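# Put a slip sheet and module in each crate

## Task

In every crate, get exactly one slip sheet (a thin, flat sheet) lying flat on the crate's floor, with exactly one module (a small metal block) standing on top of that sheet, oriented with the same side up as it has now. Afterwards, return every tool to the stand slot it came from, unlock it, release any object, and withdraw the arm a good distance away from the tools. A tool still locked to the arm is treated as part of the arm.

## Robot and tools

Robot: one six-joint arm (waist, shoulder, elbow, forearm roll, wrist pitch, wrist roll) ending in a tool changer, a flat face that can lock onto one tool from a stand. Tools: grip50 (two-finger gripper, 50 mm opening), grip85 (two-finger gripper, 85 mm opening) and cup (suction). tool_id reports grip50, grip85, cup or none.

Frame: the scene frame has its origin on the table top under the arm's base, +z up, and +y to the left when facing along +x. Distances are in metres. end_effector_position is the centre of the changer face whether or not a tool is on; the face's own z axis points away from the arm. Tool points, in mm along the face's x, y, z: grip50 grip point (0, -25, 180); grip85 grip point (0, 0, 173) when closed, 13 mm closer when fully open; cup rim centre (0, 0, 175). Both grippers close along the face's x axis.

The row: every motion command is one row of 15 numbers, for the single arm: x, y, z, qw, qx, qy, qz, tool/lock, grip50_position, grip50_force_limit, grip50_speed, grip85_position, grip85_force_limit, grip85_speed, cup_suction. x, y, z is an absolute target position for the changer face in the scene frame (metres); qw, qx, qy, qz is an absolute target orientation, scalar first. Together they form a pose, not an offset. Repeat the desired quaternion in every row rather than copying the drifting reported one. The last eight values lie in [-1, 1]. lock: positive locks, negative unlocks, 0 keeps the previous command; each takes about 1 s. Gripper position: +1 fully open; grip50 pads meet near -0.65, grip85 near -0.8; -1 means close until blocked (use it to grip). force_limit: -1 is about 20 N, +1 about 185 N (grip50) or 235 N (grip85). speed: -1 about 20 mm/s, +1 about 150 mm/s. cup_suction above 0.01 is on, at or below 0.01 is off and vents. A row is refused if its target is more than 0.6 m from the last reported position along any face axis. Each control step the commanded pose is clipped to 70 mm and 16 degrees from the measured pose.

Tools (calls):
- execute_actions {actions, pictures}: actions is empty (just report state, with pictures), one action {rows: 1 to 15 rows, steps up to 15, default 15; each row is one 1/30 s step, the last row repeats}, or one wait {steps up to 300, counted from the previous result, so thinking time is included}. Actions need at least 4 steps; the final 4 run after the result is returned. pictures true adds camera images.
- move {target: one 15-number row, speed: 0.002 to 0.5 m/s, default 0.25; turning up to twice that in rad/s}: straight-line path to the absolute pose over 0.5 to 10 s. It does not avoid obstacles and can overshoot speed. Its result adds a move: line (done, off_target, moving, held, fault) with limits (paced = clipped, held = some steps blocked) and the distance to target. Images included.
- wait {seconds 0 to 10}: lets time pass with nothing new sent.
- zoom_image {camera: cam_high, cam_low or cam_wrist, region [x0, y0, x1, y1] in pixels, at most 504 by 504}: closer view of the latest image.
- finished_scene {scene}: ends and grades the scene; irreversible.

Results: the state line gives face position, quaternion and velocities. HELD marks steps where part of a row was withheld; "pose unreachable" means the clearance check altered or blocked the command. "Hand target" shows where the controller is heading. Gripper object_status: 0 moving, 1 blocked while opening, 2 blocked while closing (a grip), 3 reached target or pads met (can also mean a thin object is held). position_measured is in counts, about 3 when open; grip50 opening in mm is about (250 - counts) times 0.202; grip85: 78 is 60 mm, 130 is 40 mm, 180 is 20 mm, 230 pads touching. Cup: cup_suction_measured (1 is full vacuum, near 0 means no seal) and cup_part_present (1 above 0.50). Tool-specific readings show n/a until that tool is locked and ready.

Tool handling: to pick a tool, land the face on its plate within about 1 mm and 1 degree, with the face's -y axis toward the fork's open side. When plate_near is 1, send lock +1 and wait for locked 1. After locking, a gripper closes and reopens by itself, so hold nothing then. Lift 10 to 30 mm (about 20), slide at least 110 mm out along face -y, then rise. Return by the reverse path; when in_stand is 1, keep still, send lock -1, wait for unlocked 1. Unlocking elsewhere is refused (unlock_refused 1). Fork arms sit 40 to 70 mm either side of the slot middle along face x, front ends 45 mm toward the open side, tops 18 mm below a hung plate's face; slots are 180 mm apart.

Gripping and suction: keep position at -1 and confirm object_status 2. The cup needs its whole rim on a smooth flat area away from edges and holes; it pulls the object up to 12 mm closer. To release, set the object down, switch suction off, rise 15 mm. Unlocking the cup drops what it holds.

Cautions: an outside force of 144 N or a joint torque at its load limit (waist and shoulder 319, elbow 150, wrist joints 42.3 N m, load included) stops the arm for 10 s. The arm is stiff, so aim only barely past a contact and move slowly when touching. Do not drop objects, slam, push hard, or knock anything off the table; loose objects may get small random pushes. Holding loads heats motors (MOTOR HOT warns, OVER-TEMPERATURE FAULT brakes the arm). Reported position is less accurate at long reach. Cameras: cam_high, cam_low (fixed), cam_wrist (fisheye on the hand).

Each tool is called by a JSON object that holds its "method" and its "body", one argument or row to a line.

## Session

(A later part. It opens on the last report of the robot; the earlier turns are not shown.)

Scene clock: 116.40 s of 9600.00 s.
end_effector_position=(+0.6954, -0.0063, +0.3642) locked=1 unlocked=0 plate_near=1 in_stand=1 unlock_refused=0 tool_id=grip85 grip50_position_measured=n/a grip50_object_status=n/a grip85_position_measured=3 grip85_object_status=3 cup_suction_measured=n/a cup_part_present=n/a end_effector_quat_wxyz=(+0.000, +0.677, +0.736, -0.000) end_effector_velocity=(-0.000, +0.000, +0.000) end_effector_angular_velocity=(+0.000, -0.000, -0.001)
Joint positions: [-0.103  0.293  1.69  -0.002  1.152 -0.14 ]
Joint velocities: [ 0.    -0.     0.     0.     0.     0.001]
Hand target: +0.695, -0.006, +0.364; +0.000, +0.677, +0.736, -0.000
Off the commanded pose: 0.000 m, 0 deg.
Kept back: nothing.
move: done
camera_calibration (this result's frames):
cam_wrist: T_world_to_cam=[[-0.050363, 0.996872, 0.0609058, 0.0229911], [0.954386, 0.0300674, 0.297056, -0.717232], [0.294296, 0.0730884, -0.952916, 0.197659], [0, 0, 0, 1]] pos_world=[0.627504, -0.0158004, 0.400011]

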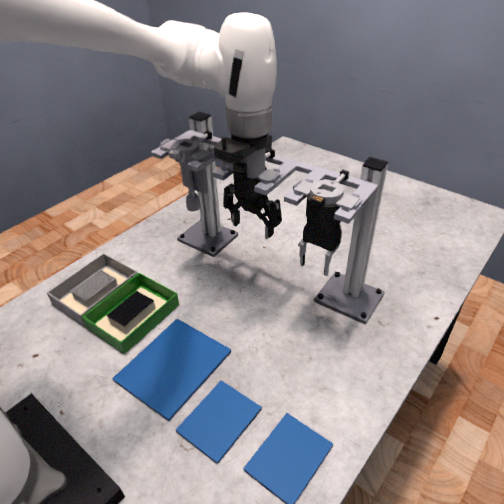

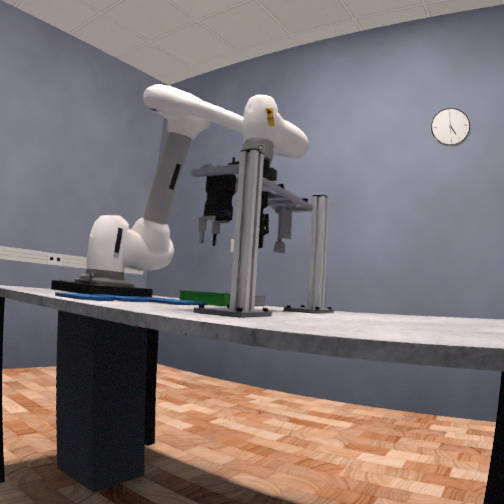

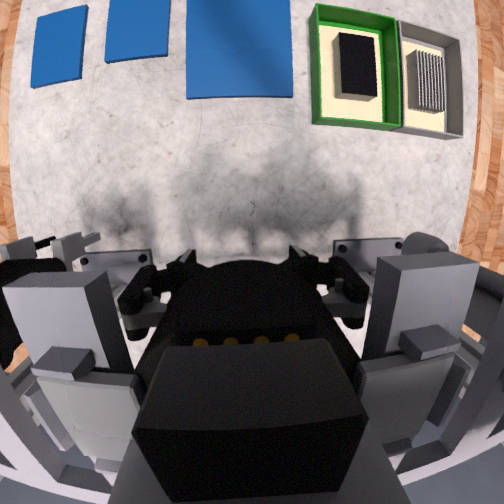

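{"method": "move", "body": {
  "target": [0.6953, -0.0063, 0.3633, 0, 0.67688, 0.7361, 0, 0, 1, 0, 0, 1, -0.3, -0.3, -1],
  "speed": 0.004
}}

{"method": "execute_actions", "body": {
  "actions": [
    {"rows": [[0.6953, -0.0063, 0.3633, 0, 0.67688, 0.7361, 0, -1, 1, 0, 0, 1, -0.3, -0.3, -1]], "steps": 15}
  ]
}}

{"method": "execute_actions", "body": {
  "actions": [
    {"steps": 24}
  ]
}}

Scene clock: 117.33 s of 9600.00 s.
end_effector_position=(+0.6953, -0.0063, +0.3633) locked=1 unlocked=0 plate_near=1 in_stand=1 unlock_refused=0 tool_id=grip85 grip50_position_measured=n/a grip50_object_status=n/a grip85_position_measured=3 grip85_object_status=3 cup_suction_measured=n/a cup_part_present=n/a end_effector_quat_wxyz=(+0.000, +0.677, +0.736, -0.000) end_effector_velocity=(-0.000, -0.000, +0.001) end_effector_angular_velocity=(-0.000, -0.000, -0.002)
Joint positions: [-0.103  0.293  1.691 -0.002  1.151 -0.14 ]
Joint velocities: [-0.    -0.001  0.    -0.     0.001  0.002]
Hand target: +0.695, -0.006, +0.363; +0.000, +0.677, +0.736, -0.000
Off the commanded pose: 0.000 m, 0 deg.
Kept back: nothing.
move: done
camera_calibration (this result's frames):
cam_wrist: T_world_to_cam=[[-0.0503644, 0.996872, 0.0609092, 0.0230386], [0.954392, 0.0300691, 0.297038, -0.716912], [0.294277, 0.0730914, -0.952921, 0.196827], [0, 0, 0, 1]] pos_world=[0.627454, -0.015796, 0.399107]

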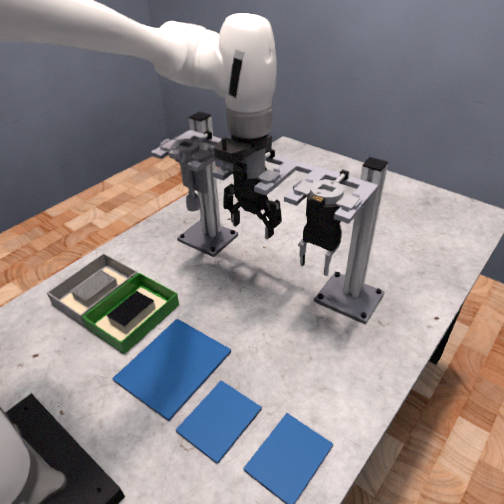

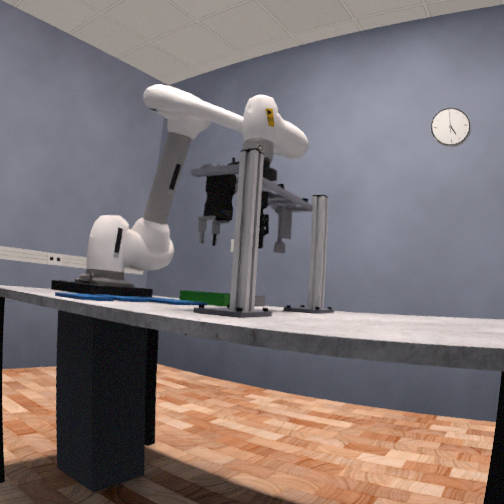

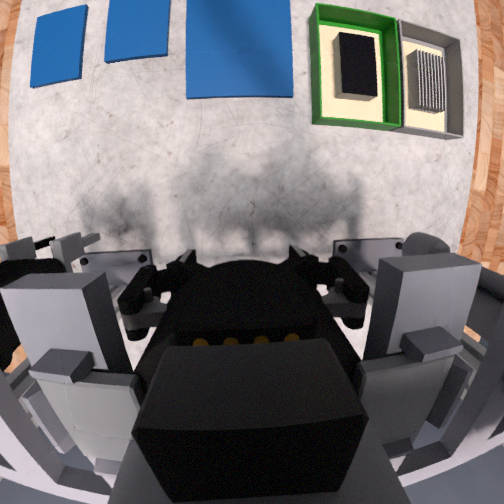

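Scene clock: 117.70 s of 9600.00 s.
end_effector_position=(+0.6953, -0.0063, +0.3632) locked=0 unlocked=0 plate_near=1 in_stand=1 unlock_refused=0 tool_id=none grip50_position_measured=n/a grip50_object_status=n/a grip85_position_measured=n/a grip85_object_status=n/a cup_suction_measured=n/a cup_part_present=n/a end_effector_quat_wxyz=(-0.000, +0.677, +0.736, -0.000) end_effector_velocity=(+0.000, -0.001, +0.001) end_effector_angular_velocity=(-0.002, -0.000, -0.000)
Joint positions: [-0.103  0.294  1.691 -0.002  1.151 -0.14 ]
Joint velocities: [-0.    -0.    -0.001 -0.002  0.001  0.   ]
Steps of this call (steps 1 to 11: the first 11 steps of this action). Readings (end_effector_position | what the end effector reports):
1: (+0.6953, -0.0063, +0.3632) | locked=1 unlocked=0 plate_near=1 in_stand=1 unlock_refused=0 tool_id=grip85 grip50_position_measured=n/a grip50_object_status=n/a grip85_position_measured=3 grip85_object_status=3 cup_suction_measured=n/a cup_part_present=n/a
2: (+0.6952, -0.0063, +0.3631) | locked=1 unlocked=0 plate_near=1 in_stand=1 unlock_refused=0 tool_id=grip85 grip50_position_measured=n/a grip50_object_status=n/a grip85_position_measured=3 grip85_object_status=3 cup_suction_measured=n/a cup_part_present=n/a
4: (+0.6952, -0.0063, +0.3631) | locked=1 unlocked=0 plate_near=1 in_stand=1 unlock_refused=0 tool_id=grip85 grip50_position_measured=n/a grip50_object_status=n/a grip85_position_measured=3 grip85_object_status=3 cup_suction_measured=n/a cup_part_present=n/a
8: (+0.6952, -0.0063, +0.3631) | locked=0 unlocked=0 plate_near=1 in_stand=1 unlock_refused=0 tool_id=none grip50_position_measured=n/a grip50_object_status=n/a grip85_position_measured=n/a grip85_object_status=n/a cup_suction_measured=n/a cup_part_present=n/a
11: the state above

Scene clock: 118.50 s of 9600.00 s.
end_effector_position=(+0.6953, -0.0063, +0.3633) locked=0 unlocked=1 plate_near=1 in_stand=1 unlock_refused=0 tool_id=none grip50_position_measured=n/a grip50_object_status=n/a grip85_position_measured=n/a grip85_object_status=n/a cup_suction_measured=n/a cup_part_present=n/a end_effector_quat_wxyz=(+0.000, +0.677, +0.736, +0.000) end_effector_velocity=(-0.000, -0.000, +0.001) end_effector_angular_velocity=(-0.000, -0.001, -0.001)
Joint positions: [-0.103  0.293  1.691 -0.002  1.151 -0.14 ]
Joint velocities: [-0.    -0.001  0.    -0.     0.     0.   ]
Hand target: +0.695, -0.006, +0.363; +0.000, +0.677, +0.736, -0.000
Off the commanded pose: 0.000 m, 0 deg.
Kept back: nothing.
Steps of this call (steps 1 to 4: the last 4 steps of your previous action; steps 5 to 24: nothing new was sent). Readings (end_effector_position | what the end effector reports):
1: (+0.6953, -0.0063, +0.3632) | locked=0 unlocked=0 plate_near=1 in_stand=1 unlock_refused=0 tool_id=none grip50_position_measured=n/a grip50_object_status=n/a grip85_position_measured=n/a grip85_object_status=n/a cup_suction_measured=n/a cup_part_present=n/a
2: (+0.6953, -0.0063, +0.3632) | locked=0 unlocked=0 plate_near=1 in_stand=1 unlock_refused=0 tool_id=none grip50_position_measured=n/a grip50_object_status=n/a grip85_position_measured=n/a grip85_object_status=n/a cup_suction_measured=n/a cup_part_present=n/a
4: (+0.6953, -0.0063, +0.3632) | locked=0 unlocked=0 plate_near=1 in_stand=1 unlock_refused=0 tool_id=none grip50_position_measured=n/a grip50_object_status=n/a grip85_position_measured=n/a grip85_object_status=n/a cup_suction_measured=n/a cup_part_present=n/a
8: (+0.6953, -0.0063, +0.3632) | locked=0 unlocked=0 plate_near=1 in_stand=1 unlock_refused=0 tool_id=none grip50_position_measured=n/a grip50_object_status=n/a grip85_position_measured=n/a grip85_object_status=n/a cup_suction_measured=n/a cup_part_present=n/a
24: the state above

{"method": "move", "body": {
  "target": [0.6953, -0.0063, 0.40, 0, 0.67688, 0.7361, 0, 0, 1, 0, 0, 1, -0.3, -0.3, -1],
  "speed": 0.06
}}

{"method": "move", "body": {
  "target": [0.42, -0.02, 0.52, 0, 0.67688, 0.7361, 0, 0, 1, 0, 0, 1, -0.3, -0.3, -1],
  "speed": 0.3
}}

Scene clock: 119.63 s of 9600.00 s.
end_effector_position=(+0.6952, -0.0063, +0.4000) locked=0 unlocked=1 plate_near=0 in_stand=0 unlock_refused=0 tool_id=none grip50_position_measured=n/a grip50_object_status=n/a grip85_position_measured=n/a grip85_object_status=n/a cup_suction_measured=n/a cup_part_present=n/a end_effector_quat_wxyz=(-0.000, +0.677, +0.736, +0.000) end_effector_velocity=(+0.000, +0.000, +0.001) end_effector_angular_velocity=(-0.000, -0.001, +0.001)
Joint positions: [-0.103  0.271  1.65  -0.002  1.214 -0.141]
Joint velocities: [ 0. -0. -0. -0. -0. -0.]
Hand target: +0.695, -0.006, +0.400; -0.000, +0.677, +0.736, +0.000
Off the commanded pose: 0.000 m, 0 deg.
Kept back: nothing.
move: done
camera_calibration (this result's frames):
cam_wrist: T_world_to_cam=[[-0.0504599, 0.996861, 0.0610044, 0.0208024], [0.954401, 0.0301351, 0.297003, -0.727704], [0.294233, 0.0732094, -0.952926, 0.231851], [0, 0, 0, 1]] pos_world=[0.627352, -0.0157813, 0.435798]

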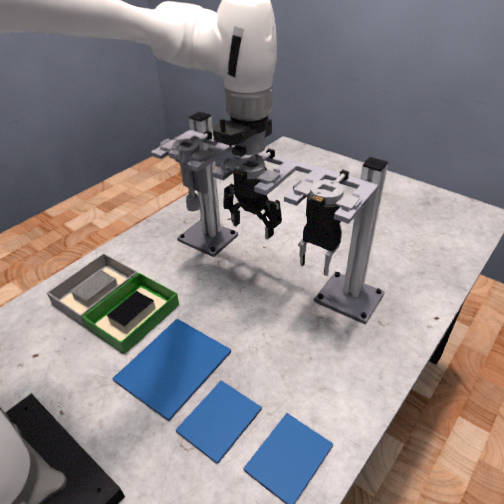

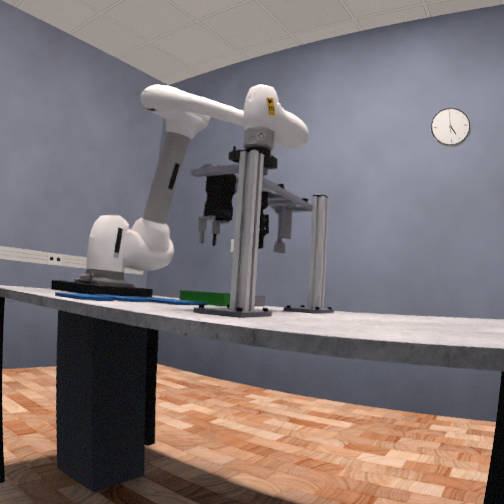

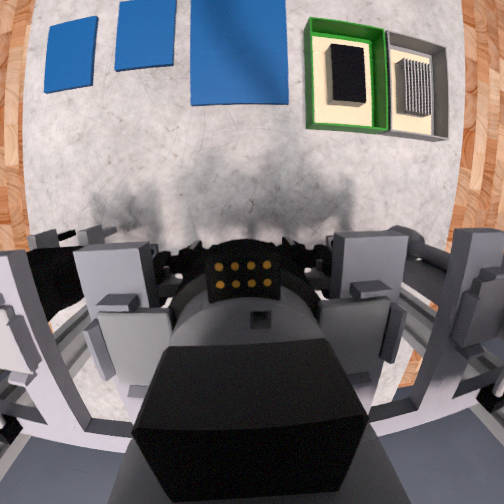

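Scene clock: 121.03 s of 9600.00 s.
end_effector_position=(+0.4197, -0.0198, +0.5196) locked=0 unlocked=1 plate_near=0 in_stand=0 unlock_refused=0 tool_id=none grip50_position_measured=n/a grip50_object_status=n/a grip85_position_measured=n/a grip85_object_status=n/a cup_suction_measured=n/a cup_part_present=n/a end_effector_quat_wxyz=(-0.000, +0.677, +0.736, -0.000) end_effector_velocity=(-0.001, +0.000, +0.001) end_effector_angular_velocity=(+0.001, -0.001, +0.001)
Joint positions: [-0.173 -0.225  1.942 -0.001  1.419 -0.211]
Joint velocities: [ 0.    -0.002 -0.     0.001  0.001 -0.001]
Hand target: +0.420, -0.020, +0.520; +0.000, +0.677, +0.736, -0.000
Off the commanded pose: 0.001 m, 0 deg.
Kept back: nothing.
move: done
camera_calibration (this result's frames):
cam_wrist: T_world_to_cam=[[-0.0506298, 0.996861, 0.0608697, 0.0132598], [0.954404, 0.0303397, 0.296974, -0.499906], [0.294195, 0.07313, -0.952944, 0.427897], [0, 0, 0, 1]] pos_world=[0.351899, -0.0293432, 0.555414]

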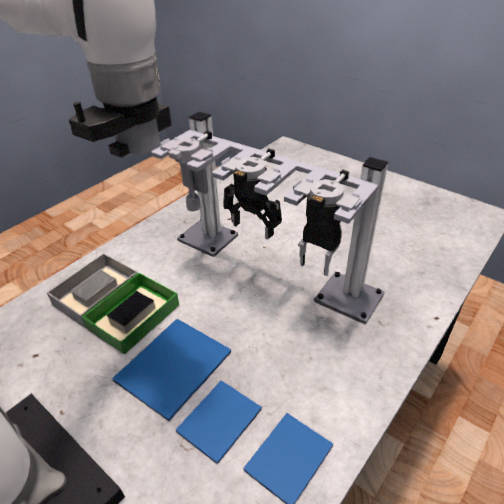

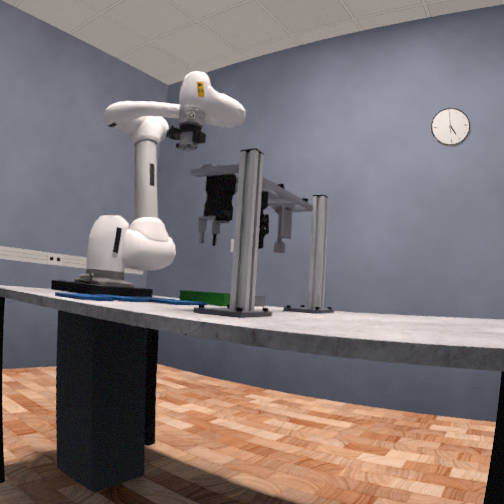

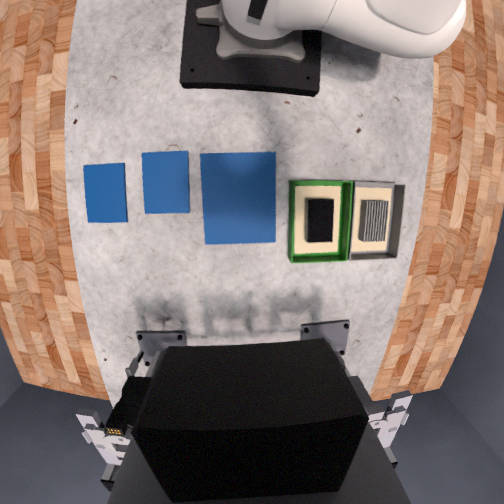

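{"method": "zoom_image", "body": {
  "camera": "cam_high",
  "region": [140, 100, 400, 330]
}}

{"method": "zoom_image", "body": {
  "camera": "cam_wrist",
  "region": [270, 160, 420, 280]
}}

Region (140, 100, 400, 330) of cam_high's 504x504 image, scaled by 1.938, with more detail than that image has; it fills the top 446 rows of this view, and the rest is white.

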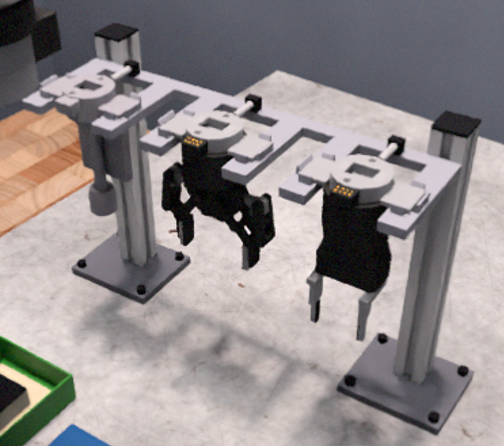

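Region (270, 160, 420, 280) of cam_wrist's 504x504 image, scaled by 3.360, with more detail than that image has; it fills the top 403 rows of this view, and the rest is white.

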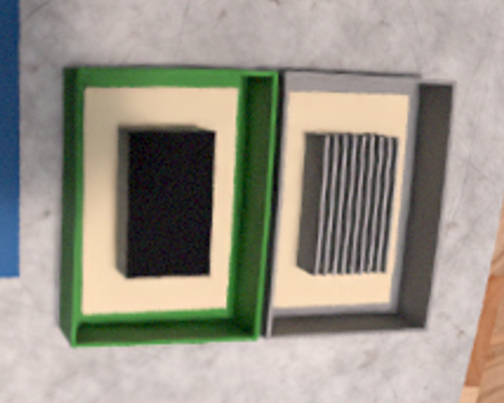

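{"method": "finished_scene", "body": {
  "scene": 1
}}

The scene is finished: the task was done.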